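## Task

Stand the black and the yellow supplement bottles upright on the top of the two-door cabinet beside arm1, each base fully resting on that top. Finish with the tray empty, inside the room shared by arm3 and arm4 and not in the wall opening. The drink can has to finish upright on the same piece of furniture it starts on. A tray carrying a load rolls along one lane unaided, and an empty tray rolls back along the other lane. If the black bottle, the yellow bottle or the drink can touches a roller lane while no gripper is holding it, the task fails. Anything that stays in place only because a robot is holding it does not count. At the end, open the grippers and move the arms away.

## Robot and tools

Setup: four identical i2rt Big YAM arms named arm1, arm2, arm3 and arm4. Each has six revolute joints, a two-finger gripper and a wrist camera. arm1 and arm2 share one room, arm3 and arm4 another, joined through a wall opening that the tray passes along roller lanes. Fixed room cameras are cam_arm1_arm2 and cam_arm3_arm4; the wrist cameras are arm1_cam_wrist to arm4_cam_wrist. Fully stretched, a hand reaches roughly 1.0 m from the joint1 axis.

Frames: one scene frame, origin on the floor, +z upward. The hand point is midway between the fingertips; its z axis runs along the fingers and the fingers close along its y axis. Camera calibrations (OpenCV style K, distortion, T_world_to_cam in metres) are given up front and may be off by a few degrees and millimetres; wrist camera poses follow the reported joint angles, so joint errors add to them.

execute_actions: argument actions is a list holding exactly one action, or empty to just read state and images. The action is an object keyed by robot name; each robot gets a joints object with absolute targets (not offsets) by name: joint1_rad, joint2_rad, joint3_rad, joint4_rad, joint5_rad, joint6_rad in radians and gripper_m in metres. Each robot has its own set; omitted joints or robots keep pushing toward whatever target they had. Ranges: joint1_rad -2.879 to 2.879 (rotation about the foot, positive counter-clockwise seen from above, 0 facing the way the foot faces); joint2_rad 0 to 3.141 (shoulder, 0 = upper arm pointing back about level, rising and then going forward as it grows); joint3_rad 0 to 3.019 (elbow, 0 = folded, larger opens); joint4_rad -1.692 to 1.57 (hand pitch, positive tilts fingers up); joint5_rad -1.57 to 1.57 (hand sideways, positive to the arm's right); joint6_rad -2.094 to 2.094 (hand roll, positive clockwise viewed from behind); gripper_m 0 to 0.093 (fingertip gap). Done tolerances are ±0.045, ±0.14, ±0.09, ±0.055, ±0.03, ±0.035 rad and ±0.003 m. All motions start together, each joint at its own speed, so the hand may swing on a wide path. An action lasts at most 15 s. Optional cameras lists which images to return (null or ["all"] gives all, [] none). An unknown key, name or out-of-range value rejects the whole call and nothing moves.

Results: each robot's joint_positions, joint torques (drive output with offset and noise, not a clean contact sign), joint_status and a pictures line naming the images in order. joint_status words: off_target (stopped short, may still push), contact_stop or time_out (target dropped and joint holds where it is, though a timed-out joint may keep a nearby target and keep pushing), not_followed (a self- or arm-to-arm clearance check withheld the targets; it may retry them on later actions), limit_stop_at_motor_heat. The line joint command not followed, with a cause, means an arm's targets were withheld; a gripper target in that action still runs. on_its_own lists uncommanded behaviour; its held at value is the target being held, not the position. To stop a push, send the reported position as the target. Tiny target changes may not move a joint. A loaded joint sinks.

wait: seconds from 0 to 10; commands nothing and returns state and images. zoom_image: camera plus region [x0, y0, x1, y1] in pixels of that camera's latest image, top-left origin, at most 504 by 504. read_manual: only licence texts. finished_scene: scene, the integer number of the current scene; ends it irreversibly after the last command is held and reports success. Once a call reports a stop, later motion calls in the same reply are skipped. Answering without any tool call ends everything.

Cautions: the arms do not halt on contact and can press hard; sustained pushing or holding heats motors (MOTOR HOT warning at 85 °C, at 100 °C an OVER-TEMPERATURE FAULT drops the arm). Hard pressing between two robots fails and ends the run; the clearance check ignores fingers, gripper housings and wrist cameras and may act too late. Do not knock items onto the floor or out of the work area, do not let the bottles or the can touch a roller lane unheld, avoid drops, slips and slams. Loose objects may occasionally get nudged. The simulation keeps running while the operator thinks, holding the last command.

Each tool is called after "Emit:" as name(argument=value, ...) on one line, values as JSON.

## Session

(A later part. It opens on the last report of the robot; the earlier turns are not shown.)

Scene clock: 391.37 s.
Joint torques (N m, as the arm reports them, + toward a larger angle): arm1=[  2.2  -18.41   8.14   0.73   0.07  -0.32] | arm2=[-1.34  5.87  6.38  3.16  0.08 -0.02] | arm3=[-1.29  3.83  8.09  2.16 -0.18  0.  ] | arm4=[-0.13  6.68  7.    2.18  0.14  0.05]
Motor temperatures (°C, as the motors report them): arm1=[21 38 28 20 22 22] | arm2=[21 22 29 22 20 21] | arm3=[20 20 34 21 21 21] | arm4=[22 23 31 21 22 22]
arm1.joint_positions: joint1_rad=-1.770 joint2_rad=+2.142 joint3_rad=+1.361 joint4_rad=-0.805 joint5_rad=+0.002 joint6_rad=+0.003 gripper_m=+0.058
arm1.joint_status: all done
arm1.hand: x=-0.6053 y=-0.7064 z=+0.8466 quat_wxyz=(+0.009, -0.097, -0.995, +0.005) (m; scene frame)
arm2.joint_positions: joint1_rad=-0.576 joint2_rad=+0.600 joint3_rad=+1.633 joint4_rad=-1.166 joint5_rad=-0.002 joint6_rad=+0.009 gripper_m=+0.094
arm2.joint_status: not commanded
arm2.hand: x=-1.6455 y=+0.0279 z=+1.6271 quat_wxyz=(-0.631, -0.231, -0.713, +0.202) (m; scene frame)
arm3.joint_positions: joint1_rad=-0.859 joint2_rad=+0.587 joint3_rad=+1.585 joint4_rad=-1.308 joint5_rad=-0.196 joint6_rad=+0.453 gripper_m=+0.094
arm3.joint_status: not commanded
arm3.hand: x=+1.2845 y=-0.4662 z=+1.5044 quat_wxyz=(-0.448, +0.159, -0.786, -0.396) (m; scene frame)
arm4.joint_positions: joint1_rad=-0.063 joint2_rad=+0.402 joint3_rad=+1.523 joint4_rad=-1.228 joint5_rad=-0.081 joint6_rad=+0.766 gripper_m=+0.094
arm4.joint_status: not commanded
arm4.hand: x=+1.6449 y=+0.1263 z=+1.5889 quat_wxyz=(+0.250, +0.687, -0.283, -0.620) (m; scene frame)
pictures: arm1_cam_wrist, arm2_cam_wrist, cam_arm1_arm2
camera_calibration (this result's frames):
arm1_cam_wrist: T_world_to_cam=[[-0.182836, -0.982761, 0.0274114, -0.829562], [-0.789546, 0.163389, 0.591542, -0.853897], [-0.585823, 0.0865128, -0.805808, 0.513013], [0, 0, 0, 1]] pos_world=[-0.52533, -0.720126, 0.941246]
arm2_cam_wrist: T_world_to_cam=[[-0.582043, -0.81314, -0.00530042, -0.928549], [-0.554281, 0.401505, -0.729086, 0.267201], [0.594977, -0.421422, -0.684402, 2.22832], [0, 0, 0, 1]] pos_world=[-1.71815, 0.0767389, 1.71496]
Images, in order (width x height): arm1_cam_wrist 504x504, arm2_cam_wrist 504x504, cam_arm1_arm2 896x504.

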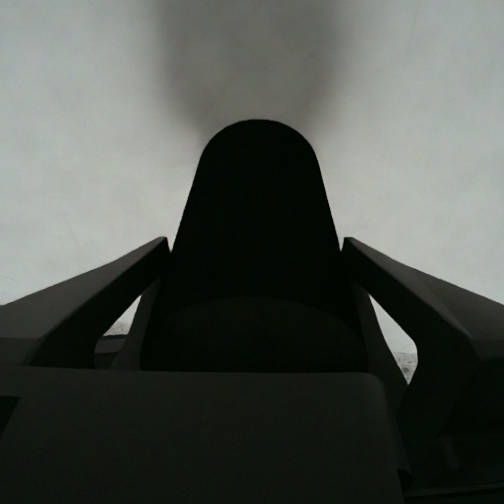

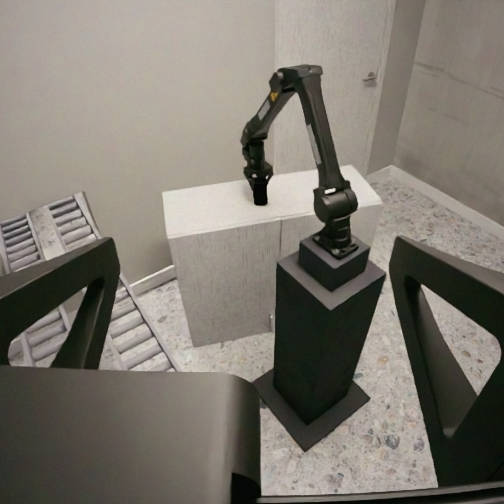

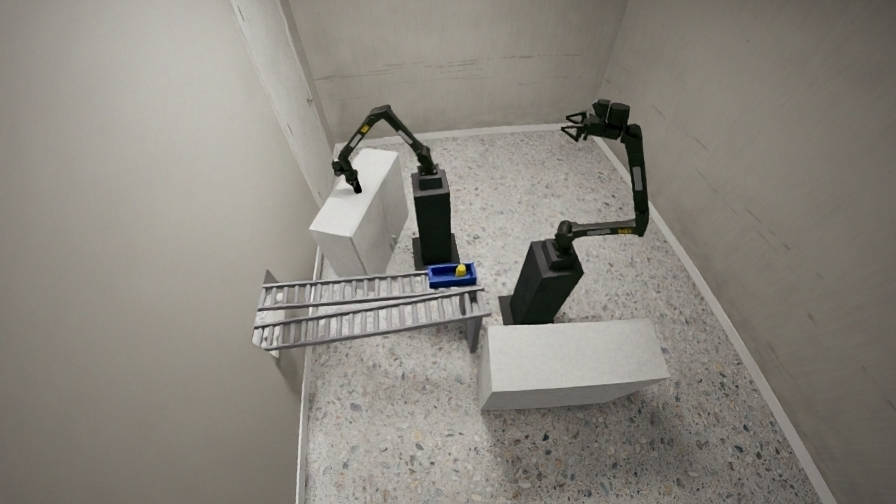

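Emit:
zoom_image(camera="arm2_cam_wrist", region=[220, 140, 310, 230])

Emit:
zoom_image(camera="cam_arm1_arm2", region=[320, 140, 400, 220])

Region (220, 140, 310, 230) of arm2_cam_wrist's 504x504 image, scaled by 5.600, with more detail than that image has.

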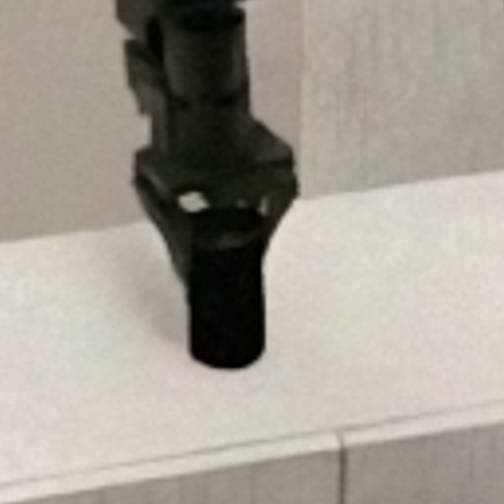

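Region (320, 140, 400, 220) of cam_arm1_arm2's 896x504 image, scaled by 6.300, with more detail than that image has.

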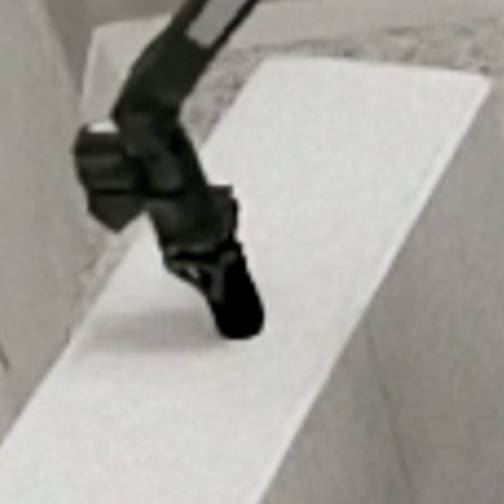

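Emit:
execute_actions(actions=[{"arm1": {"joints": {"joint2_rad": 2.138, "joint4_rad": -0.752}}}], cameras=["arm1_cam_wrist", "arm2_cam_wrist", "cam_arm1_arm2"])

Scene clock: 401.80 s.
Joint torques (N m, as the arm reports them, + toward a larger angle): arm1=[  2.48 -17.14   8.27   0.83   0.08  -0.32] | arm2=[-1.32  5.85  6.38  3.16  0.08 -0.02] | arm3=[-1.08  4.35  7.97  2.27 -0.13  0.06] | arm4=[0.   6.35 7.06 2.15 0.12 0.05]
Motor temperatures (°C, as the motors report them): arm1=[21 39 28 20 22 22] | arm2=[21 22 29 22 20 21] | arm3=[20 20 34 21 21 21] | arm4=[22 23 31 21 22 22]
arm1.joint_positions: joint1_rad=-1.770 joint2_rad=+2.142 joint3_rad=+1.361 joint4_rad=-0.761 joint5_rad=+0.002 joint6_rad=+0.003 gripper_m=+0.058
arm1.joint_status: all done
arm1.hand: x=-0.5947 y=-0.7084 z=+0.8466 quat_wxyz=(-0.013, -0.097, -0.995, +0.007) (m; scene frame)
arm2.joint_positions: joint1_rad=-0.576 joint2_rad=+0.600 joint3_rad=+1.633 joint4_rad=-1.166 joint5_rad=-0.002 joint6_rad=+0.009 gripper_m=+0.094
arm2.joint_status: not commanded
arm2.hand: x=-1.6455 y=+0.0279 z=+1.6271 quat_wxyz=(-0.631, -0.231, -0.713, +0.202) (m; scene frame)
arm3.joint_positions: joint1_rad=-0.859 joint2_rad=+0.587 joint3_rad=+1.585 joint4_rad=-1.308 joint5_rad=-0.196 joint6_rad=+0.453 gripper_m=+0.094
arm3.joint_status: not commanded
arm3.hand: x=+1.2845 y=-0.4662 z=+1.5044 quat_wxyz=(-0.448, +0.159, -0.786, -0.396) (m; scene frame)
arm4.joint_positions: joint1_rad=-0.063 joint2_rad=+0.402 joint3_rad=+1.523 joint4_rad=-1.228 joint5_rad=-0.081 joint6_rad=+0.766 gripper_m=+0.094
arm4.joint_status: not commanded
arm4.hand: x=+1.6449 y=+0.1263 z=+1.5889 quat_wxyz=(+0.250, +0.687, -0.283, -0.620) (m; scene frame)
pictures: arm1_cam_wrist, arm2_cam_wrist, cam_arm1_arm2
camera_calibration (this result's frames):
arm1_cam_wrist: T_world_to_cam=[[-0.183569, -0.982617, 0.0276979, -0.830213], [-0.814331, 0.167792, 0.555618, -0.826432], [-0.550607, 0.079439, -0.830976, 0.556666], [0, 0, 0, 1]] pos_world=[-0.518886, -0.721333, 0.944752]
arm2_cam_wrist: T_world_to_cam=[[-0.582043, -0.81314, -0.00530042, -0.928549], [-0.554281, 0.401505, -0.729086, 0.267201], [0.594977, -0.421422, -0.684402, 2.22832], [0, 0, 0, 1]] pos_world=[-1.71815, 0.0767389, 1.71496]
Images, in order (width x height): arm1_cam_wrist 504x504, arm2_cam_wrist 504x504, cam_arm1_arm2 896x504.

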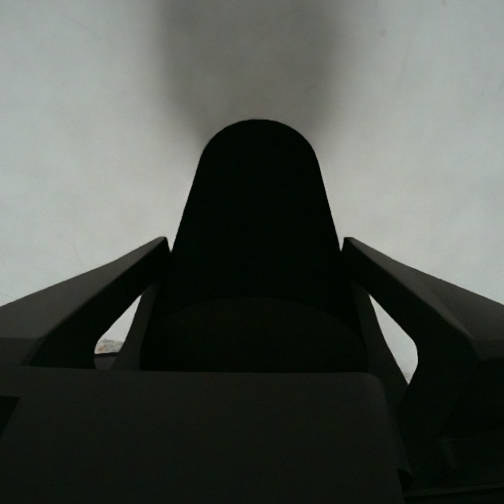

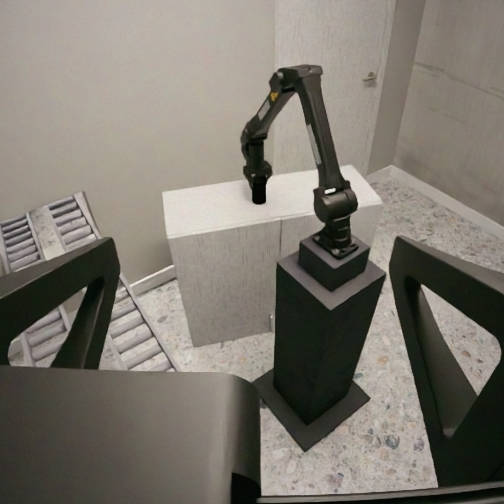

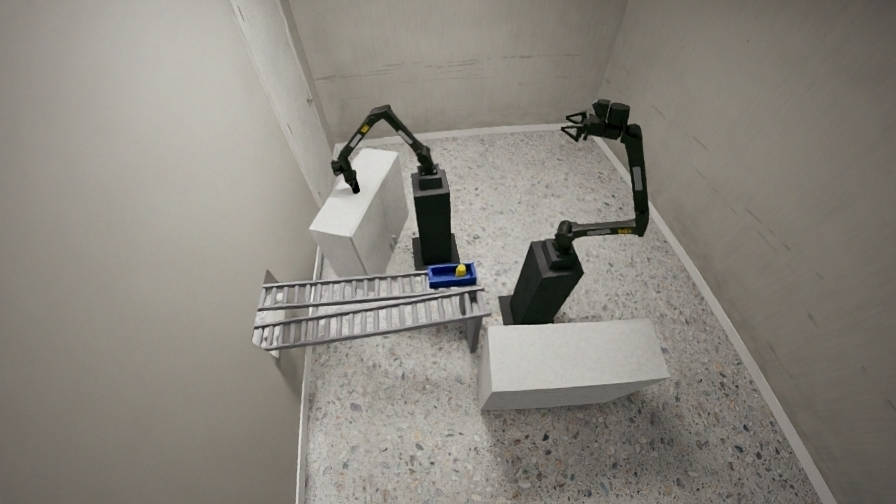

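Emit:
execute_actions(actions=[{"arm1": {"joints": {"joint2_rad": 2.162}}}], cameras=["arm1_cam_wrist", "arm2_cam_wrist", "cam_arm1_arm2"])

Scene clock: 406.83 s.
Joint torques (N m, as the arm reports them, + toward a larger angle): arm1=[  2.21 -16.19   8.19   0.67   0.09  -0.35] | arm2=[-1.34  5.85  6.37  3.17  0.08 -0.02] | arm3=[-1.09  2.78  8.01  2.34 -0.14  0.03] | arm4=[-0.49  6.49  7.11  2.05  0.12  0.07]
Motor temperatures (°C, as the motors report them): arm1=[21 39 29 20 22 22] | arm2=[21 22 29 22 20 21] | arm3=[20 20 34 21 21 21] | arm4=[22 23 32 21 22 22]
arm1.joint_positions: joint1_rad=-1.770 joint2_rad=+2.145 joint3_rad=+1.361 joint4_rad=-0.759 joint5_rad=+0.002 joint6_rad=+0.003 gripper_m=+0.058
arm1.joint_status: all done
arm1.hand: x=-0.5950 y=-0.7084 z=+0.8450 quat_wxyz=(-0.012, -0.097, -0.995, +0.007) (m; scene frame)
arm2.joint_positions: joint1_rad=-0.576 joint2_rad=+0.600 joint3_rad=+1.633 joint4_rad=-1.166 joint5_rad=-0.002 joint6_rad=+0.009 gripper_m=+0.094
arm2.joint_status: not commanded
arm2.hand: x=-1.6455 y=+0.0279 z=+1.6271 quat_wxyz=(-0.631, -0.231, -0.713, +0.202) (m; scene frame)
arm3.joint_positions: joint1_rad=-0.859 joint2_rad=+0.587 joint3_rad=+1.585 joint4_rad=-1.308 joint5_rad=-0.196 joint6_rad=+0.453 gripper_m=+0.094
arm3.joint_status: not commanded
arm3.hand: x=+1.2845 y=-0.4662 z=+1.5044 quat_wxyz=(-0.448, +0.159, -0.786, -0.396) (m; scene frame)
arm4.joint_positions: joint1_rad=-0.063 joint2_rad=+0.402 joint3_rad=+1.523 joint4_rad=-1.228 joint5_rad=-0.081 joint6_rad=+0.766 gripper_m=+0.094
arm4.joint_status: not commanded
arm4.hand: x=+1.6449 y=+0.1263 z=+1.5889 quat_wxyz=(+0.250, +0.687, -0.283, -0.620) (m; scene frame)
pictures: arm1_cam_wrist, arm2_cam_wrist, cam_arm1_arm2
camera_calibration (this result's frames):
arm1_cam_wrist: T_world_to_cam=[[-0.183543, -0.982622, 0.0276885, -0.830163], [-0.813495, 0.167644, 0.556886, -0.826485], [-0.55185, 0.0796882, -0.830128, 0.553835], [0, 0, 0, 1]] pos_world=[-0.519079, -0.721315, 0.942998]
arm2_cam_wrist: T_world_to_cam=[[-0.582043, -0.81314, -0.00530042, -0.928549], [-0.554281, 0.401505, -0.729086, 0.267201], [0.594977, -0.421422, -0.684402, 2.22832], [0, 0, 0, 1]] pos_world=[-1.71815, 0.0767389, 1.71496]
Images, in order (width x height): arm1_cam_wrist 504x504, arm2_cam_wrist 504x504, cam_arm1_arm2 896x504.

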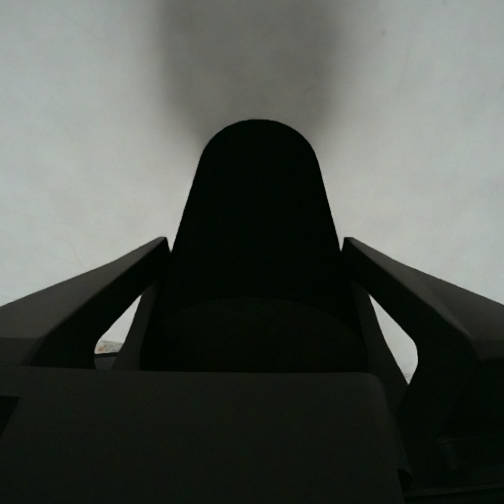

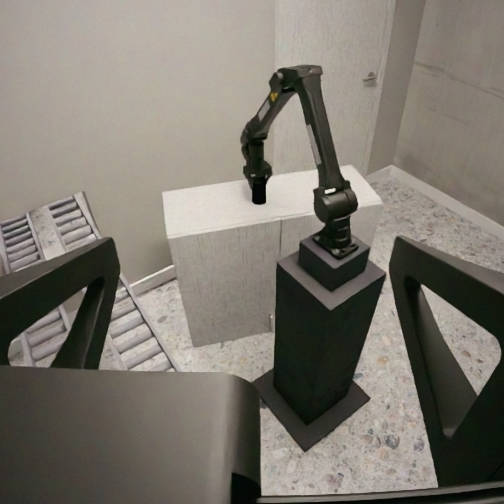

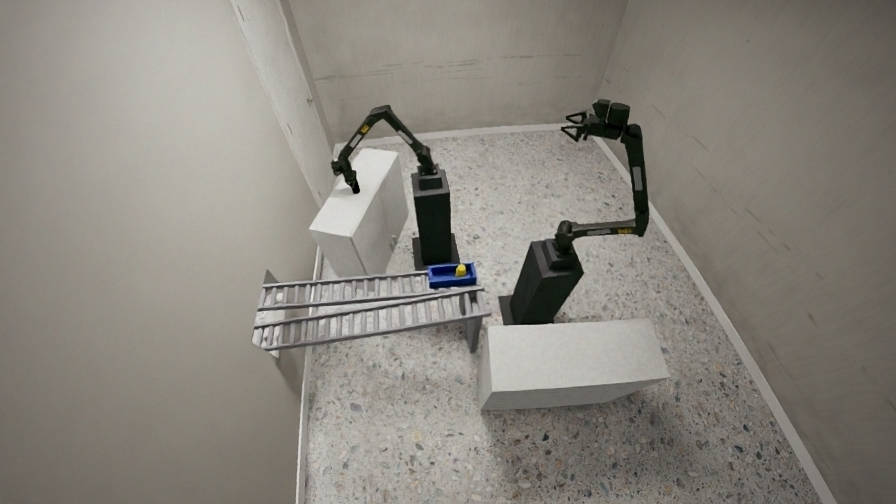

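Emit:
execute_actions(actions=[{"arm1": {"joints": {"joint2_rad": 2.182}}}], cameras=["arm1_cam_wrist", "cam_arm1_arm2"])

Scene clock: 412.23 s.
Joint torques (N m, as the arm reports them, + toward a larger angle): arm1=[  2.53 -14.59   8.36   0.72   0.07  -0.32] | arm2=[-1.34  5.84  6.38  3.17  0.08 -0.02] | arm3=[-1.74  3.7   8.07  2.12 -0.13  0.04] | arm4=[0.4  6.46 7.06 2.3  0.13 0.05]
Motor temperatures (°C, as the motors report them): arm1=[21 38 29 20 22 22] | arm2=[21 22 29 22 20 21] | arm3=[20 20 34 21 21 21] | arm4=[22 23 32 21 22 22]
arm1.joint_positions: joint1_rad=-1.770 joint2_rad=+2.146 joint3_rad=+1.361 joint4_rad=-0.759 joint5_rad=+0.002 joint6_rad=+0.003 gripper_m=+0.058
arm1.joint_status: all done
arm1.hand: x=-0.5952 y=-0.7084 z=+0.8446 quat_wxyz=(-0.011, -0.097, -0.995, +0.007) (m; scene frame)
arm2.joint_positions: joint1_rad=-0.576 joint2_rad=+0.600 joint3_rad=+1.633 joint4_rad=-1.166 joint5_rad=-0.002 joint6_rad=+0.009 gripper_m=+0.094
arm2.joint_status: not commanded
arm2.hand: x=-1.6455 y=+0.0279 z=+1.6271 quat_wxyz=(-0.631, -0.231, -0.713, +0.202) (m; scene frame)
arm3.joint_positions: joint1_rad=-0.859 joint2_rad=+0.587 joint3_rad=+1.585 joint4_rad=-1.308 joint5_rad=-0.196 joint6_rad=+0.453 gripper_m=+0.094
arm3.joint_status: not commanded
arm3.hand: x=+1.2845 y=-0.4662 z=+1.5044 quat_wxyz=(-0.448, +0.159, -0.786, -0.396) (m; scene frame)
arm4.joint_positions: joint1_rad=-0.063 joint2_rad=+0.402 joint3_rad=+1.523 joint4_rad=-1.228 joint5_rad=-0.081 joint6_rad=+0.766 gripper_m=+0.094
arm4.joint_status: not commanded
arm4.hand: x=+1.6449 y=+0.1263 z=+1.5889 quat_wxyz=(+0.250, +0.687, -0.283, -0.620) (m; scene frame)
pictures: arm1_cam_wrist, cam_arm1_arm2
camera_calibration (this result's frames):
arm1_cam_wrist: T_world_to_cam=[[-0.183531, -0.982624, 0.0276838, -0.830145], [-0.813076, 0.16757, 0.557519, -0.826744], [-0.552471, 0.0798128, -0.829702, 0.552753], [0, 0, 0, 1]] pos_world=[-0.519183, -0.7213, 0.942528]
Images, in order (width x height): arm1_cam_wrist 504x504, cam_arm1_arm2 896x504.

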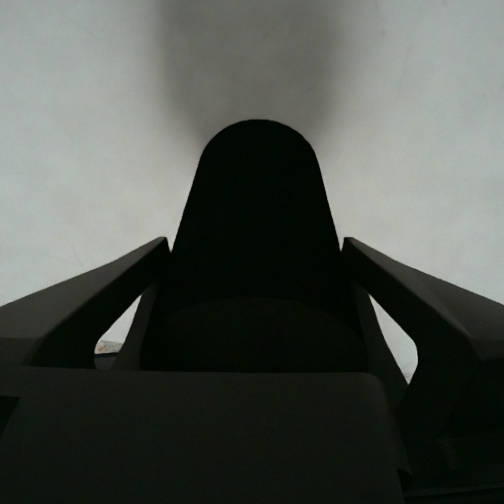

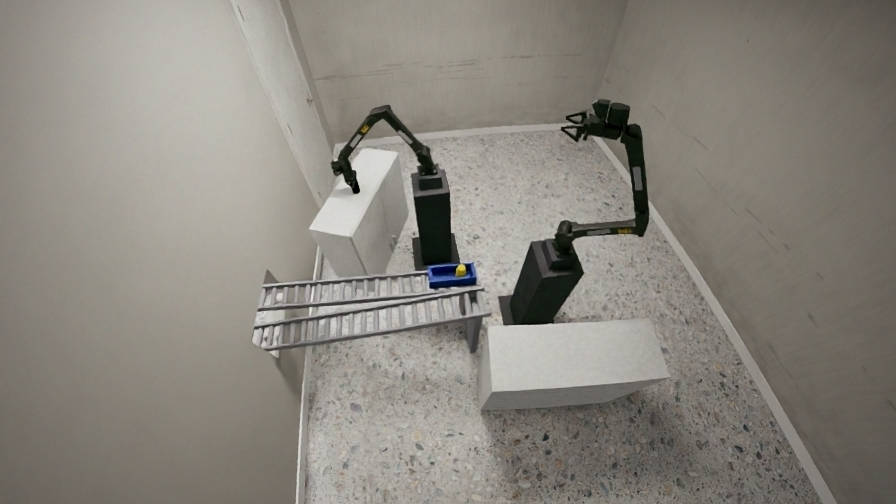

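Emit:
execute_actions(actions=[{"arm1": {"joints": {"joint2_rad": 2.142, "gripper_m": 0.09}}}], cameras=["arm1_cam_wrist"])

Scene clock: 416.47 s.
Joint torques (N m, as the arm reports them, + toward a larger angle): arm1=[  2.57 -17.29   8.28   0.76   0.08  -0.32] | arm2=[-1.36  5.84  6.37  3.17  0.08 -0.02] | arm3=[-1.79  3.25  8.13  2.24 -0.14  0.07] | arm4=[-0.25  6.4   7.    2.27  0.16  0.08]
Motor temperatures (°C, as the motors report them): arm1=[21 38 29 20 22 22] | arm2=[21 22 29 22 20 21] | arm3=[20 20 34 21 21 21] | arm4=[22 23 32 21 22 22]
arm1.joint_positions: joint1_rad=-1.770 joint2_rad=+2.146 joint3_rad=+1.361 joint4_rad=-0.759 joint5_rad=+0.002 joint6_rad=+0.003 gripper_m=+0.090
arm1.joint_status: all done
arm1.hand: x=-0.5951 y=-0.7083 z=+0.8446 quat_wxyz=(-0.012, -0.097, -0.995, +0.007) (m; scene frame)
arm2.joint_positions: joint1_rad=-0.576 joint2_rad=+0.600 joint3_rad=+1.633 joint4_rad=-1.166 joint5_rad=-0.002 joint6_rad=+0.009 gripper_m=+0.094
arm2.joint_status: not commanded
arm2.hand: x=-1.6455 y=+0.0279 z=+1.6271 quat_wxyz=(-0.631, -0.231, -0.713, +0.202) (m; scene frame)
arm3.joint_positions: joint1_rad=-0.859 joint2_rad=+0.587 joint3_rad=+1.585 joint4_rad=-1.308 joint5_rad=-0.196 joint6_rad=+0.453 gripper_m=+0.094
arm3.joint_status: not commanded
arm3.hand: x=+1.2845 y=-0.4662 z=+1.5044 quat_wxyz=(-0.448, +0.159, -0.786, -0.396) (m; scene frame)
arm4.joint_positions: joint1_rad=-0.063 joint2_rad=+0.402 joint3_rad=+1.523 joint4_rad=-1.228 joint5_rad=-0.081 joint6_rad=+0.766 gripper_m=+0.094
arm4.joint_status: not commanded
arm4.hand: x=+1.6449 y=+0.1263 z=+1.5889 quat_wxyz=(+0.250, +0.687, -0.283, -0.620) (m; scene frame)
pictures: arm1_cam_wrist
camera_calibration (this result's frames):
arm1_cam_wrist: T_world_to_cam=[[-0.18353, -0.982635, 0.027305, -0.829768], [-0.813327, 0.167391, 0.557206, -0.82668], [-0.552101, 0.0800561, -0.829925, 0.553388], [0, 0, 0, 1]] pos_world=[-0.519122, -0.721282, 0.942559]
Images, in order (width x height): arm1_cam_wrist 504x504.

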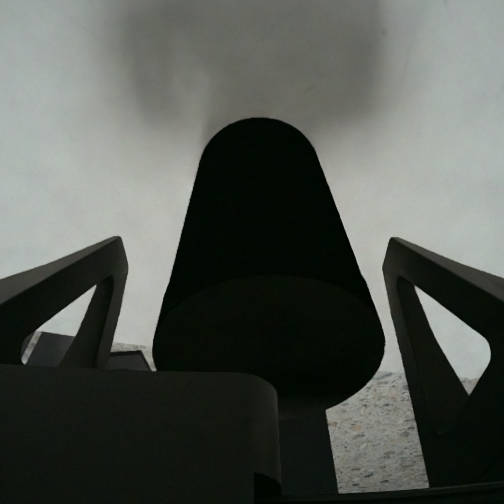

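Emit:
execute_actions(actions=[{"arm1": {"joints": {"joint2_rad": 1.97, "joint4_rad": -0.92}}, "arm2": {"joints": {"joint1_rad": -0.19, "joint4_rad": -1.62}}}], cameras=["arm1_cam_wrist"])

Scene clock: 432.97 s.
Joint torques (N m, as the arm reports them, + toward a larger angle): arm1=[  2.28 -14.41   9.42   0.39   0.07  -0.31] | arm2=[-0.51  5.94  6.28  1.98  0.06 -0.02] | arm3=[-1.14  3.18  7.83  2.23 -0.17  0.09] | arm4=[0.02 7.07 6.88 2.25 0.13 0.03]
Motor temperatures (°C, as the motors report them): arm1=[21 38 29 20 22 22] | arm2=[21 22 29 22 20 21] | arm3=[20 20 35 21 21 21] | arm4=[22 23 32 22 22 22]
arm1.joint_positions: joint1_rad=-1.770 joint2_rad=+1.954 joint3_rad=+1.361 joint4_rad=-0.912 joint5_rad=+0.002 joint6_rad=+0.003 gripper_m=+0.090
arm1.joint_status: all done
arm1.hand: x=-0.5969 y=-0.7069 z=+0.9467 quat_wxyz=(-0.031, -0.097, -0.995, +0.009) (m; scene frame)
arm2.joint_positions: joint1_rad=-0.194 joint2_rad=+0.600 joint3_rad=+1.633 joint4_rad=-1.613 joint5_rad=-0.001 joint6_rad=+0.009 gripper_m=+0.094
arm2.joint_status: all done
arm2.hand: x=-1.6522 y=+0.1002 z=+1.5241 quat_wxyz=(-0.475, -0.108, -0.871, +0.059) (m; scene frame)
arm3.joint_positions: joint1_rad=-0.859 joint2_rad=+0.587 joint3_rad=+1.585 joint4_rad=-1.308 joint5_rad=-0.196 joint6_rad=+0.453 gripper_m=+0.094
arm3.joint_status: not commanded
arm3.hand: x=+1.2845 y=-0.4662 z=+1.5044 quat_wxyz=(-0.448, +0.159, -0.786, -0.396) (m; scene frame)
arm4.joint_positions: joint1_rad=-0.063 joint2_rad=+0.402 joint3_rad=+1.523 joint4_rad=-1.228 joint5_rad=-0.081 joint6_rad=+0.766 gripper_m=+0.094
arm4.joint_status: not commanded
arm4.hand: x=+1.6449 y=+0.1263 z=+1.5889 quat_wxyz=(+0.250, +0.687, -0.283, -0.620) (m; scene frame)
pictures: arm1_cam_wrist
camera_calibration (this result's frames):
arm1_cam_wrist: T_world_to_cam=[[-0.184181, -0.982507, 0.0275355, -0.831985], [-0.834258, 0.17108, 0.524162, -0.863877], [-0.519703, 0.0735688, -0.851173, 0.671943], [0, 0, 0, 1]] pos_world=[-0.524721, -0.719072, 1.04766]
Images, in order (width x height): arm1_cam_wrist 504x504.

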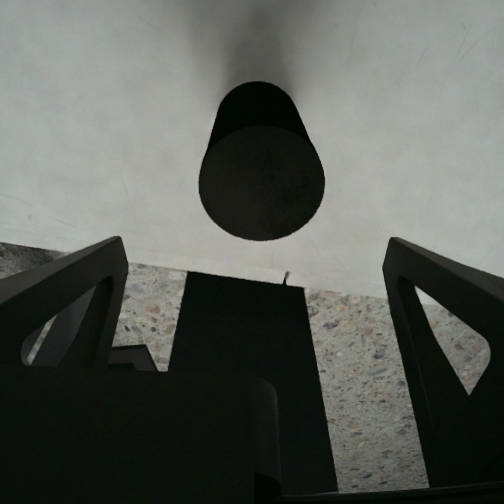

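Emit:
execute_actions(actions=[{"arm1": {"joints": {"joint1_rad": 0.2, "joint3_rad": 1.6, "joint4_rad": -0.95, "joint5_rad": 0.06, "joint6_rad": 0.2}}}], cameras=["arm1_cam_wrist"])

Emit:
execute_actions(actions=[{"arm1": {"joints": {"joint2_rad": 2.41, "joint4_rad": -0.66}}}], cameras=["arm1_cam_wrist", "arm2_cam_wrist", "cam_arm1_arm2"])

Scene clock: 454.47 s.
Joint torques (N m, as the arm reports them, + toward a larger angle): arm1=[  0.55 -17.54  10.53   0.7    0.22  -0.05] | arm2=[-0.51  5.93  6.28  1.96  0.05 -0.02] | arm3=[-1.37  2.97  7.66  2.22 -0.16  0.01] | arm4=[0.04 6.27 6.99 2.28 0.13 0.04]
Motor temperatures (°C, as the motors report them): arm1=[21 38 31 20 22 22] | arm2=[21 22 29 22 20 21] | arm3=[20 20 35 21 21 21] | arm4=[22 23 32 22 22 22]
arm1.joint_positions: joint1_rad=+0.211 joint2_rad=+1.970 joint3_rad=+1.587 joint4_rad=-0.945 joint5_rad=+0.059 joint6_rad=+0.185 gripper_m=+0.090
arm1.joint_status: all done
arm1.hand: x=-1.2754 y=+0.0323 z=+1.0162 quat_wxyz=(-0.086, +0.711, -0.693, -0.083) (m; scene frame)
arm2.joint_positions: joint1_rad=-0.194 joint2_rad=+0.600 joint3_rad=+1.633 joint4_rad=-1.613 joint5_rad=-0.001 joint6_rad=+0.009 gripper_m=+0.094
arm2.joint_status: not commanded
arm2.hand: x=-1.6522 y=+0.1002 z=+1.5241 quat_wxyz=(-0.475, -0.108, -0.871, +0.059) (m; scene frame)
arm3.joint_positions: joint1_rad=-0.859 joint2_rad=+0.587 joint3_rad=+1.585 joint4_rad=-1.308 joint5_rad=-0.196 joint6_rad=+0.453 gripper_m=+0.094
arm3.joint_status: not commanded
arm3.hand: x=+1.2845 y=-0.4662 z=+1.5044 quat_wxyz=(-0.448, +0.159, -0.786, -0.396) (m; scene frame)
arm4.joint_positions: joint1_rad=-0.063 joint2_rad=+0.402 joint3_rad=+1.523 joint4_rad=-1.228 joint5_rad=-0.081 joint6_rad=+0.766 gripper_m=+0.094
arm4.joint_status: not commanded
arm4.hand: x=+1.6449 y=+0.1263 z=+1.5889 quat_wxyz=(+0.250, +0.687, -0.283, -0.620) (m; scene frame)
pictures: arm1_cam_wrist
camera_calibration (this result's frames):
arm1_cam_wrist: T_world_to_cam=[[0.999198, 0.0314885, 0.024752, 1.24668], [0.0201856, -0.929673, 0.367833, -0.308651], [0.0345937, -0.367038, -0.929562, 1.12494], [0, 0, 0, 1]] pos_world=[-1.27837, 0.0866959, 1.12838]
Images, in order (width x height): arm1_cam_wrist 504x504.

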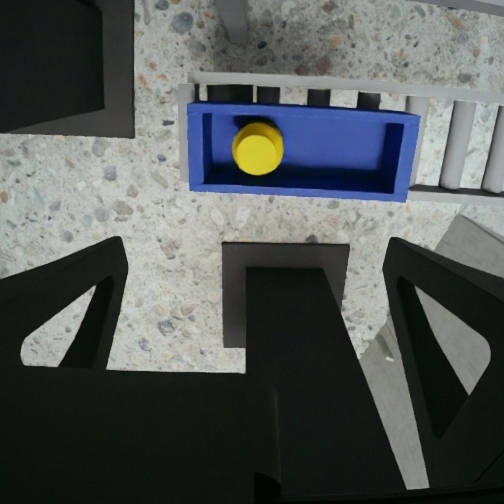

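Scene clock: 455.97 s.
Joint torques (N m, as the arm reports them, + toward a larger angle): arm1=[  0.68 -19.68   8.71   0.84   0.21  -0.06] | arm2=[-0.51  5.95  6.28  1.97  0.05 -0.02] | arm3=[-1.24  3.29  7.92  2.13 -0.18  0.02] | arm4=[-0.25  5.97  7.03  2.14  0.1   0.03]
Motor temperatures (°C, as the motors report them): arm1=[21 38 31 20 22 22] | arm2=[21 22 29 22 20 21] | arm3=[20 20 35 21 21 21] | arm4=[22 23 32 22 22 22]
arm1.joint_positions: joint1_rad=+0.211 joint2_rad=+2.410 joint3_rad=+1.575 joint4_rad=-0.668 joint5_rad=+0.059 joint6_rad=+0.185 gripper_m=+0.090
arm1.joint_status: all done
arm1.hand: x=-1.2715 y=+0.0073 z=+0.7493 quat_wxyz=(-0.038, +0.718, -0.695, -0.010) (m; scene frame)
arm2.joint_positions: joint1_rad=-0.194 joint2_rad=+0.600 joint3_rad=+1.633 joint4_rad=-1.613 joint5_rad=-0.001 joint6_rad=+0.009 gripper_m=+0.094
arm2.joint_status: not commanded
arm2.hand: x=-1.6522 y=+0.1002 z=+1.5241 quat_wxyz=(-0.475, -0.108, -0.871, +0.059) (m; scene frame)
arm3.joint_positions: joint1_rad=-0.859 joint2_rad=+0.587 joint3_rad=+1.585 joint4_rad=-1.308 joint5_rad=-0.196 joint6_rad=+0.453 gripper_m=+0.094
arm3.joint_status: not commanded
arm3.hand: x=+1.2845 y=-0.4662 z=+1.5044 quat_wxyz=(-0.448, +0.159, -0.786, -0.396) (m; scene frame)
arm4.joint_positions: joint1_rad=-0.063 joint2_rad=+0.402 joint3_rad=+1.523 joint4_rad=-1.228 joint5_rad=-0.081 joint6_rad=+0.766 gripper_m=+0.094
arm4.joint_status: not commanded
arm4.hand: x=+1.6449 y=+0.1263 z=+1.5889 quat_wxyz=(+0.250, +0.687, -0.283, -0.620) (m; scene frame)
pictures: arm1_cam_wrist, arm2_cam_wrist, cam_arm1_arm2
camera_calibration (this result's frames):
arm1_cam_wrist: T_world_to_cam=[[0.997609, 0.0395612, 0.0566603, 1.22426], [0.00427729, -0.853695, 0.520756, -0.369195], [0.0689723, -0.519268, -0.851823, 0.85407], [0, 0, 0, 1]] pos_world=[-1.27866, 0.079878, 0.85041]
arm2_cam_wrist: T_world_to_cam=[[-0.242758, -0.970086, -0.00145922, -0.303811], [-0.905266, 0.227077, -0.359069, -0.966943], [0.348659, -0.0858456, -0.93331, 2.13109], [0, 0, 0, 1]] pos_world=[-1.69211, 0.107792, 1.64132]
Images, in order (width x height): arm1_cam_wrist 504x504, arm2_cam_wrist 504x504, cam_arm1_arm2 896x504.

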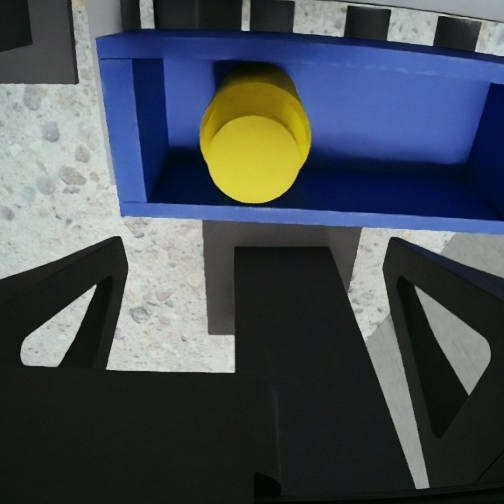

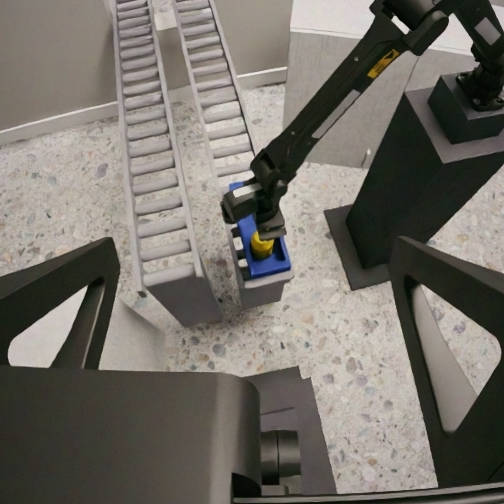

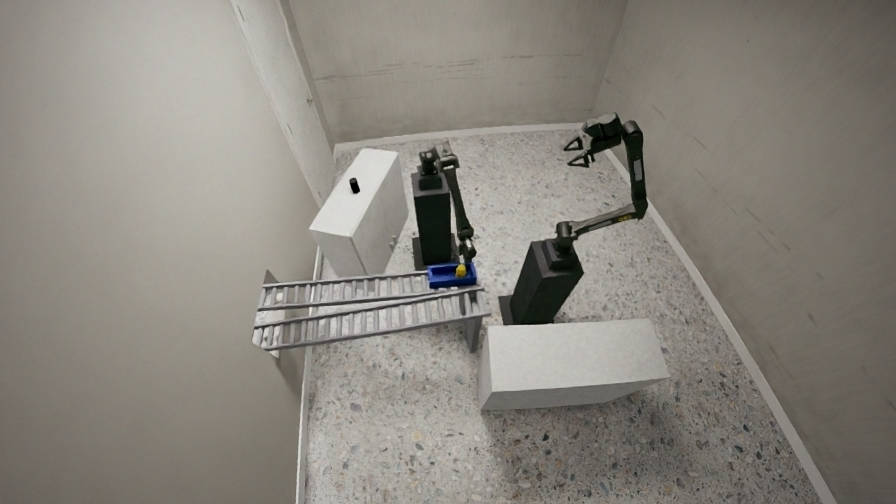

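Emit:
zoom_image(camera="arm1_cam_wrist", region=[90, 20, 410, 260])

Region (90, 20, 410, 260) of arm1_cam_wrist's 504x504 image, scaled by 1.575, with more detail than that image has; it fills the top 378 rows of this view, and the rest is white.

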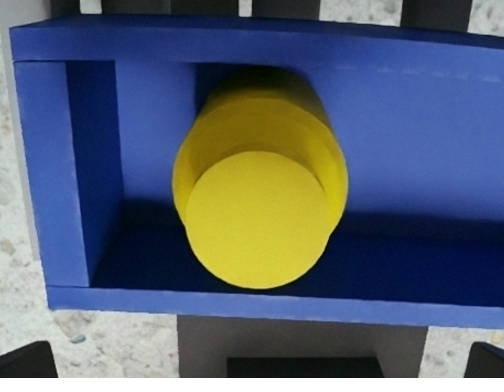

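Emit:
execute_actions(actions=[{"arm1": {"joints": {"joint1_rad": 0.194, "joint2_rad": 2.61, "joint3_rad": 1.687, "joint4_rad": -0.543}}}], cameras=["arm1_cam_wrist", "arm2_cam_wrist"])

Scene clock: 491.73 s.
Joint torques (N m, as the arm reports them, + toward a larger angle): arm1=[  0.8  -21.16   6.8    0.67   0.22  -0.05] | arm2=[-0.51  5.92  6.29  1.97  0.06 -0.02] | arm3=[-1.84  4.03  7.93  2.31 -0.17  0.04] | arm4=[-0.13  6.7   6.96  2.17  0.11  0.05]
Motor temperatures (°C, as the motors report them): arm1=[21 41 30 20 22 22] | arm2=[21 22 29 22 20 21] | arm3=[20 20 35 21 21 21] | arm4=[22 23 32 22 22 22]
arm1.joint_positions: joint1_rad=+0.206 joint2_rad=+2.623 joint3_rad=+1.676 joint4_rad=-0.547 joint5_rad=+0.059 joint6_rad=+0.185 gripper_m=+0.090
arm1.joint_status: all done
arm1.hand: x=-1.2701 y=+0.0112 z=+0.6489 quat_wxyz=(-0.041, +0.716, -0.697, -0.014) (m; scene frame)
arm2.joint_positions: joint1_rad=-0.194 joint2_rad=+0.600 joint3_rad=+1.633 joint4_rad=-1.613 joint5_rad=-0.001 joint6_rad=+0.009 gripper_m=+0.094
arm2.joint_status: not commanded
arm2.hand: x=-1.6522 y=+0.1002 z=+1.5241 quat_wxyz=(-0.475, -0.108, -0.871, +0.059) (m; scene frame)
arm3.joint_positions: joint1_rad=-0.859 joint2_rad=+0.587 joint3_rad=+1.585 joint4_rad=-1.308 joint5_rad=-0.196 joint6_rad=+0.453 gripper_m=+0.094
arm3.joint_status: not commanded
arm3.hand: x=+1.2845 y=-0.4662 z=+1.5044 quat_wxyz=(-0.448, +0.159, -0.786, -0.396) (m; scene frame)
arm4.joint_positions: joint1_rad=-0.063 joint2_rad=+0.402 joint3_rad=+1.523 joint4_rad=-1.228 joint5_rad=-0.081 joint6_rad=+0.766 gripper_m=+0.094
arm4.joint_status: not commanded
arm4.hand: x=+1.6449 y=+0.1263 z=+1.5889 quat_wxyz=(+0.250, +0.687, -0.283, -0.620) (m; scene frame)
pictures: arm1_cam_wrist, arm2_cam_wrist
camera_calibration (this result's frames):
arm1_cam_wrist: T_world_to_cam=[[0.997893, 0.0344148, 0.0550039, 1.22989], [0.0013427, -0.858511, 0.512793, -0.312045], [0.0648691, -0.511639, -0.856748, 0.768399], [0, 0, 0, 1]] pos_world=[-1.27672, 0.0829225, 0.750691]
arm2_cam_wrist: T_world_to_cam=[[-0.242758, -0.970086, -0.00145922, -0.303811], [-0.905266, 0.227077, -0.359069, -0.966943], [0.348659, -0.0858456, -0.93331, 2.13109], [0, 0, 0, 1]] pos_world=[-1.69211, 0.107792, 1.64132]
Images, in order (width x height): arm1_cam_wrist 504x504, arm2_cam_wrist 504x504.

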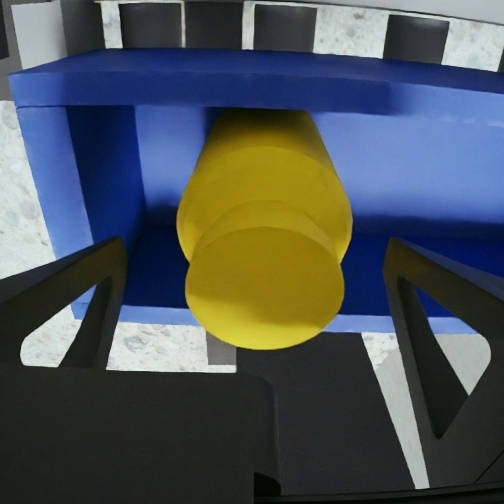

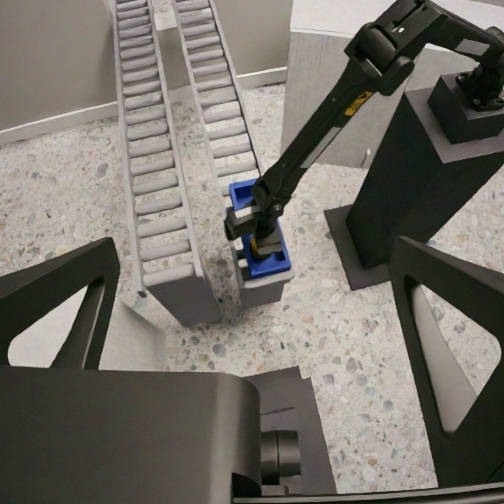

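Emit:
zoom_image(camera="arm1_cam_wrist", region=[110, 90, 410, 370])

Region (110, 90, 410, 370) of arm1_cam_wrist's 504x504 image, scaled by 1.680, with more detail than that image has; it fills the top 470 rows of this view, and the rest is white.

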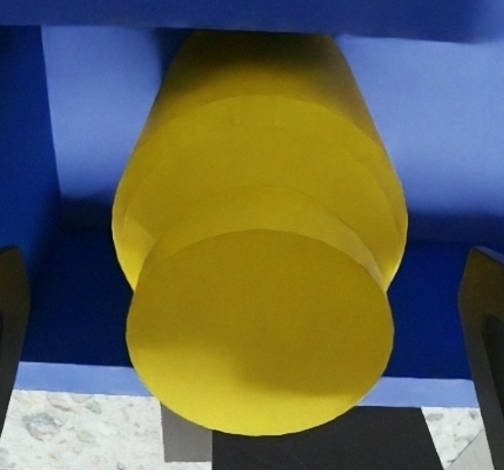

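Emit:
execute_actions(actions=[{"arm1": {"joints": {"gripper_m": 0.032}}}], cameras=["arm1_cam_wrist"])

Scene clock: 515.50 s.
Joint torques (N m, as the arm reports them, + toward a larger angle): arm1=[  1.24 -21.19   6.78   0.68   0.18  -0.06] | arm2=[-0.52  5.93  6.29  1.97  0.06 -0.02] | arm3=[-1.2   3.13  7.8   2.05 -0.15  0.03] | arm4=[-0.14  6.5   7.09  2.26  0.15  0.07]
Motor temperatures (°C, as the motors report them): arm1=[21 43 29 20 22 22] | arm2=[21 22 29 22 20 21] | arm3=[20 20 36 21 21 21] | arm4=[22 23 32 22 22 22]
arm1.joint_positions: joint1_rad=+0.206 joint2_rad=+2.623 joint3_rad=+1.676 joint4_rad=-0.547 joint5_rad=+0.060 joint6_rad=+0.185 gripper_m=+0.045
arm1.joint_status: gripper_m off_target (ended at +0.045, target +0.032)
arm1.hand: x=-1.2698 y=+0.0113 z=+0.6489 quat_wxyz=(-0.041, +0.716, -0.697, -0.014) (m; scene frame)
arm2.joint_positions: joint1_rad=-0.194 joint2_rad=+0.600 joint3_rad=+1.633 joint4_rad=-1.613 joint5_rad=-0.001 joint6_rad=+0.009 gripper_m=+0.094
arm2.joint_status: not commanded
arm2.hand: x=-1.6522 y=+0.1002 z=+1.5241 quat_wxyz=(-0.475, -0.108, -0.871, +0.059) (m; scene frame)
arm3.joint_positions: joint1_rad=-0.859 joint2_rad=+0.587 joint3_rad=+1.585 joint4_rad=-1.308 joint5_rad=-0.196 joint6_rad=+0.453 gripper_m=+0.094
arm3.joint_status: not commanded
arm3.hand: x=+1.2845 y=-0.4662 z=+1.5044 quat_wxyz=(-0.448, +0.159, -0.786, -0.396) (m; scene frame)
arm4.joint_positions: joint1_rad=-0.063 joint2_rad=+0.402 joint3_rad=+1.523 joint4_rad=-1.228 joint5_rad=-0.081 joint6_rad=+0.766 gripper_m=+0.094
arm4.joint_status: not commanded
arm4.hand: x=+1.6449 y=+0.1263 z=+1.5889 quat_wxyz=(+0.250, +0.687, -0.283, -0.620) (m; scene frame)
pictures: arm1_cam_wrist
camera_calibration (this result's frames):
arm1_cam_wrist: T_world_to_cam=[[0.997915, 0.0332438, 0.0553232, 1.22942], [0.000178076, -0.858567, 0.512701, -0.313413], [0.0645428, -0.511622, -0.856783, 0.768021], [0, 0, 0, 1]] pos_world=[-1.27637, 0.0829797, 0.750699]
Images, in order (width x height): arm1_cam_wrist 504x504.

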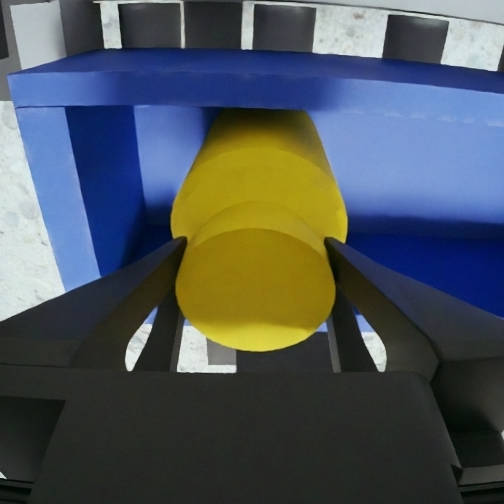

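Emit:
execute_actions(actions=[])

Scene clock: 531.97 s.
Joint torques (N m, as the arm reports them, + toward a larger angle): arm1=[  0.92 -20.9    6.71   0.63   0.19  -0.07] | arm2=[-0.53  5.96  6.28  1.97  0.05 -0.02] | arm3=[-0.99  3.29  7.96  2.28 -0.19  0.05] | arm4=[-0.29  7.07  7.03  2.16  0.14  0.05]
Motor temperatures (°C, as the motors report them): arm1=[21 44 29 20 22 22] | arm2=[21 22 29 22 20 21] | arm3=[20 20 36 21 21 21] | arm4=[22 23 33 22 22 22]
arm1.joint_positions: joint1_rad=+0.206 joint2_rad=+2.623 joint3_rad=+1.676 joint4_rad=-0.547 joint5_rad=+0.060 joint6_rad=+0.185 gripper_m=+0.045
arm1.joint_status: gripper_m off_target (ended at +0.045, target +0.032)
arm1.hand: x=-1.2698 y=+0.0113 z=+0.6489 quat_wxyz=(-0.041, +0.716, -0.697, -0.014) (m; scene frame)
arm2.joint_positions: joint1_rad=-0.194 joint2_rad=+0.600 joint3_rad=+1.633 joint4_rad=-1.613 joint5_rad=-0.001 joint6_rad=+0.009 gripper_m=+0.094
arm2.joint_status: not commanded
arm2.hand: x=-1.6522 y=+0.1002 z=+1.5241 quat_wxyz=(-0.475, -0.108, -0.871, +0.059) (m; scene frame)
arm3.joint_positions: joint1_rad=-0.859 joint2_rad=+0.587 joint3_rad=+1.585 joint4_rad=-1.308 joint5_rad=-0.196 joint6_rad=+0.453 gripper_m=+0.094
arm3.joint_status: not commanded
arm3.hand: x=+1.2845 y=-0.4662 z=+1.5044 quat_wxyz=(-0.448, +0.159, -0.786, -0.396) (m; scene frame)
arm4.joint_positions: joint1_rad=-0.063 joint2_rad=+0.402 joint3_rad=+1.523 joint4_rad=-1.228 joint5_rad=-0.081 joint6_rad=+0.766 gripper_m=+0.094
arm4.joint_status: not commanded
arm4.hand: x=+1.6449 y=+0.1263 z=+1.5889 quat_wxyz=(+0.250, +0.687, -0.283, -0.620) (m; scene frame)
pictures: arm1_cam_wrist, arm2_cam_wrist, arm3_cam_wrist, arm4_cam_wrist, cam_arm1_arm2, cam_arm3_arm4
camera_calibration (this result's frames):
arm1_cam_wrist: T_world_to_cam=[[0.997915, 0.0332438, 0.0553232, 1.22942], [0.000178076, -0.858567, 0.512701, -0.313413], [0.0645428, -0.511622, -0.856783, 0.768021], [0, 0, 0, 1]] pos_world=[-1.27637, 0.0829797, 0.750699]
arm2_cam_wrist: T_world_to_cam=[[-0.242758, -0.970086, -0.00145922, -0.303811], [-0.905266, 0.227077, -0.359069, -0.966943], [0.348659, -0.0858456, -0.93331, 2.13109], [0, 0, 0, 1]] pos_world=[-1.69211, 0.107792, 1.64132]
arm4_cam_wrist: T_world_to_cam=[[0.0912732, 0.71715, -0.690916, 0.85557], [0.632776, -0.577501, -0.515837, -0.145412], [-0.768937, -0.390113, -0.506506, 2.24516], [0, 0, 0, 1]] pos_world=[1.74031, 0.178316, 1.6533]
Images, in order (width x height): arm1_cam_wrist 504x504, arm2_cam_wrist 504x504, arm3_cam_wrist 504x504, arm4_cam_wrist 504x504, cam_arm1_arm2 896x504, cam_arm3_arm4 896x504.

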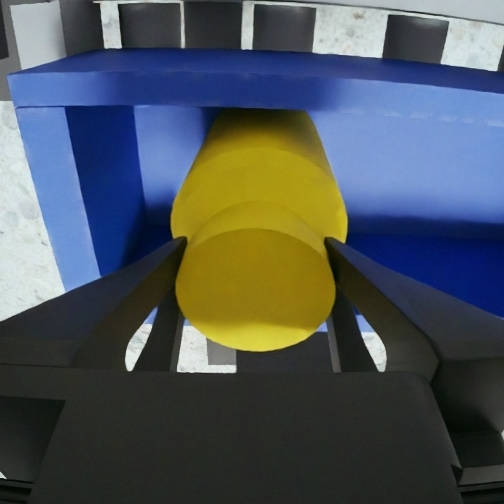

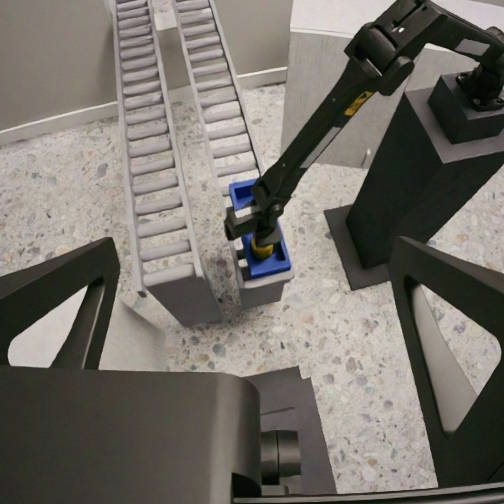

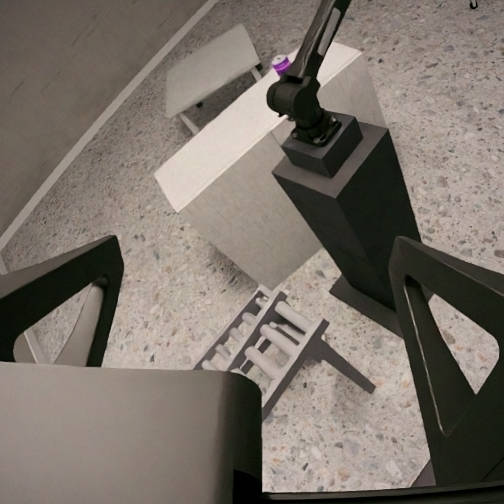

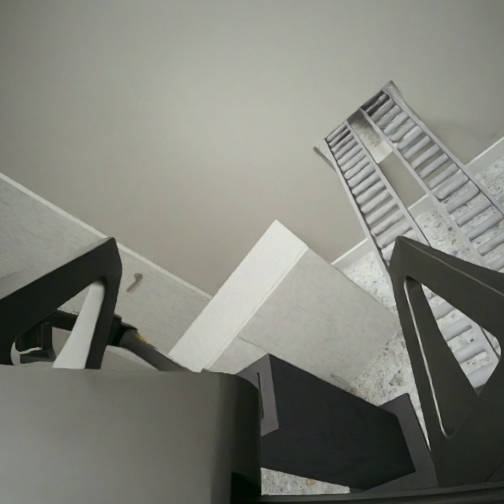

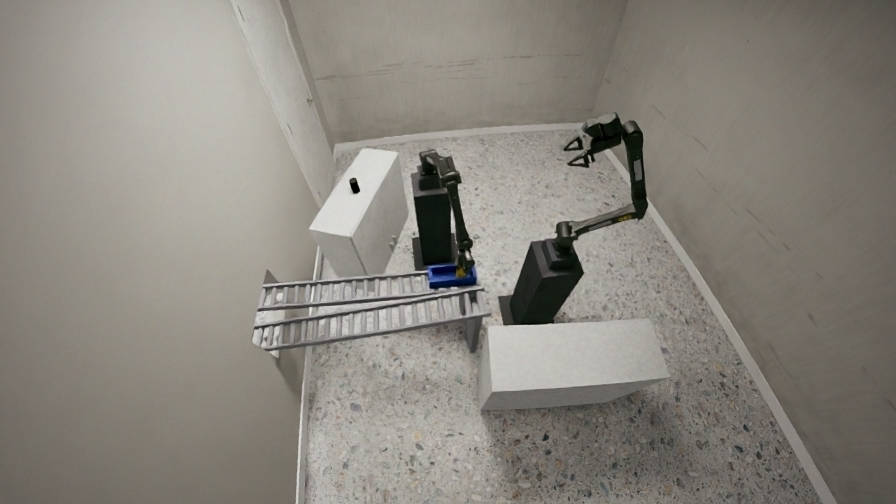

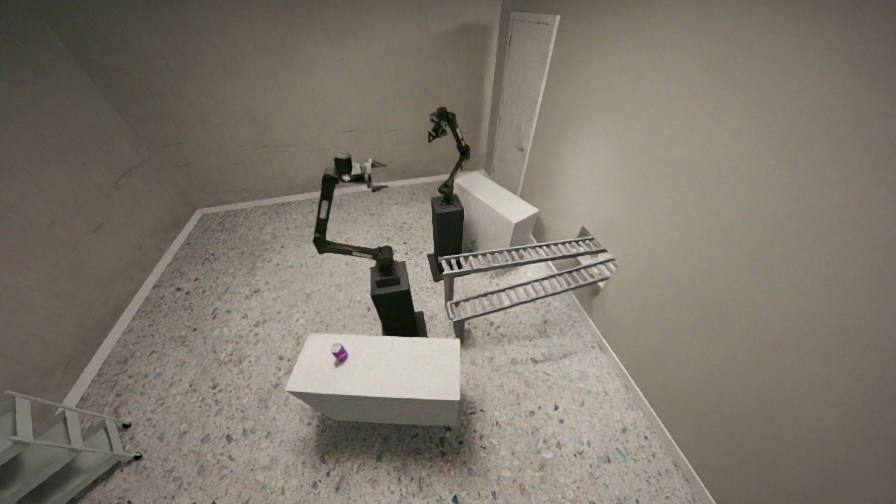

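Emit:
execute_actions(actions=[{"arm1": {"joints": {"joint2_rad": 2.56, "joint4_rad": -0.60}}}], cameras=["arm1_cam_wrist"])

Scene clock: 561.57 s.
Joint torques (N m, as the arm reports them, + toward a larger angle): arm1=[  0.28 -21.75   7.06   0.41   0.19  -0.05] | arm2=[-0.48  5.95  6.28  1.97  0.05 -0.02] | arm3=[-2.55  3.61  8.12  2.11 -0.11  0.04] | arm4=[0.13 6.76 7.06 2.19 0.12 0.06]
Motor temperatures (°C, as the motors report them): arm1=[21 45 29 20 22 22] | arm2=[21 22 30 22 20 21] | arm3=[20 20 36 21 21 21] | arm4=[22 23 33 22 22 22]
arm1.joint_positions: joint1_rad=+0.206 joint2_rad=+2.585 joint3_rad=+1.676 joint4_rad=-0.593 joint5_rad=+0.060 joint6_rad=+0.185 gripper_m=+0.045
arm1.joint_status: all done
arm1.hand: x=-1.2706 y=+0.0157 z=+0.6710 quat_wxyz=(-0.039, +0.716, -0.697, -0.010) (m; scene frame)
arm2.joint_positions: joint1_rad=-0.194 joint2_rad=+0.600 joint3_rad=+1.633 joint4_rad=-1.613 joint5_rad=-0.001 joint6_rad=+0.009 gripper_m=+0.094
arm2.joint_status: not commanded
arm2.hand: x=-1.6522 y=+0.1002 z=+1.5241 quat_wxyz=(-0.475, -0.108, -0.871, +0.059) (m; scene frame)
arm3.joint_positions: joint1_rad=-0.859 joint2_rad=+0.587 joint3_rad=+1.585 joint4_rad=-1.308 joint5_rad=-0.196 joint6_rad=+0.453 gripper_m=+0.094
arm3.joint_status: not commanded
arm3.hand: x=+1.2845 y=-0.4662 z=+1.5044 quat_wxyz=(-0.448, +0.159, -0.786, -0.396) (m; scene frame)
arm4.joint_positions: joint1_rad=-0.063 joint2_rad=+0.402 joint3_rad=+1.523 joint4_rad=-1.228 joint5_rad=-0.081 joint6_rad=+0.766 gripper_m=+0.094
arm4.joint_status: not commanded
arm4.hand: x=+1.6449 y=+0.1263 z=+1.5889 quat_wxyz=(+0.250, +0.687, -0.283, -0.620) (m; scene frame)
pictures: arm1_cam_wrist
camera_calibration (this result's frames):
arm1_cam_wrist: T_world_to_cam=[[0.997809, 0.0337802, 0.056895, 1.22767], [-0.00073649, -0.85414, 0.520043, -0.327091], [0.0661635, -0.518945, -0.852243, 0.788348], [0, 0, 0, 1]] pos_world=[-1.27738, 0.088257, 0.772117]
Images, in order (width x height): arm1_cam_wrist 504x504.

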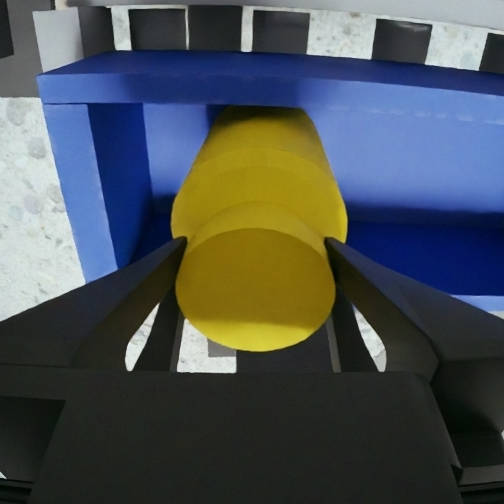

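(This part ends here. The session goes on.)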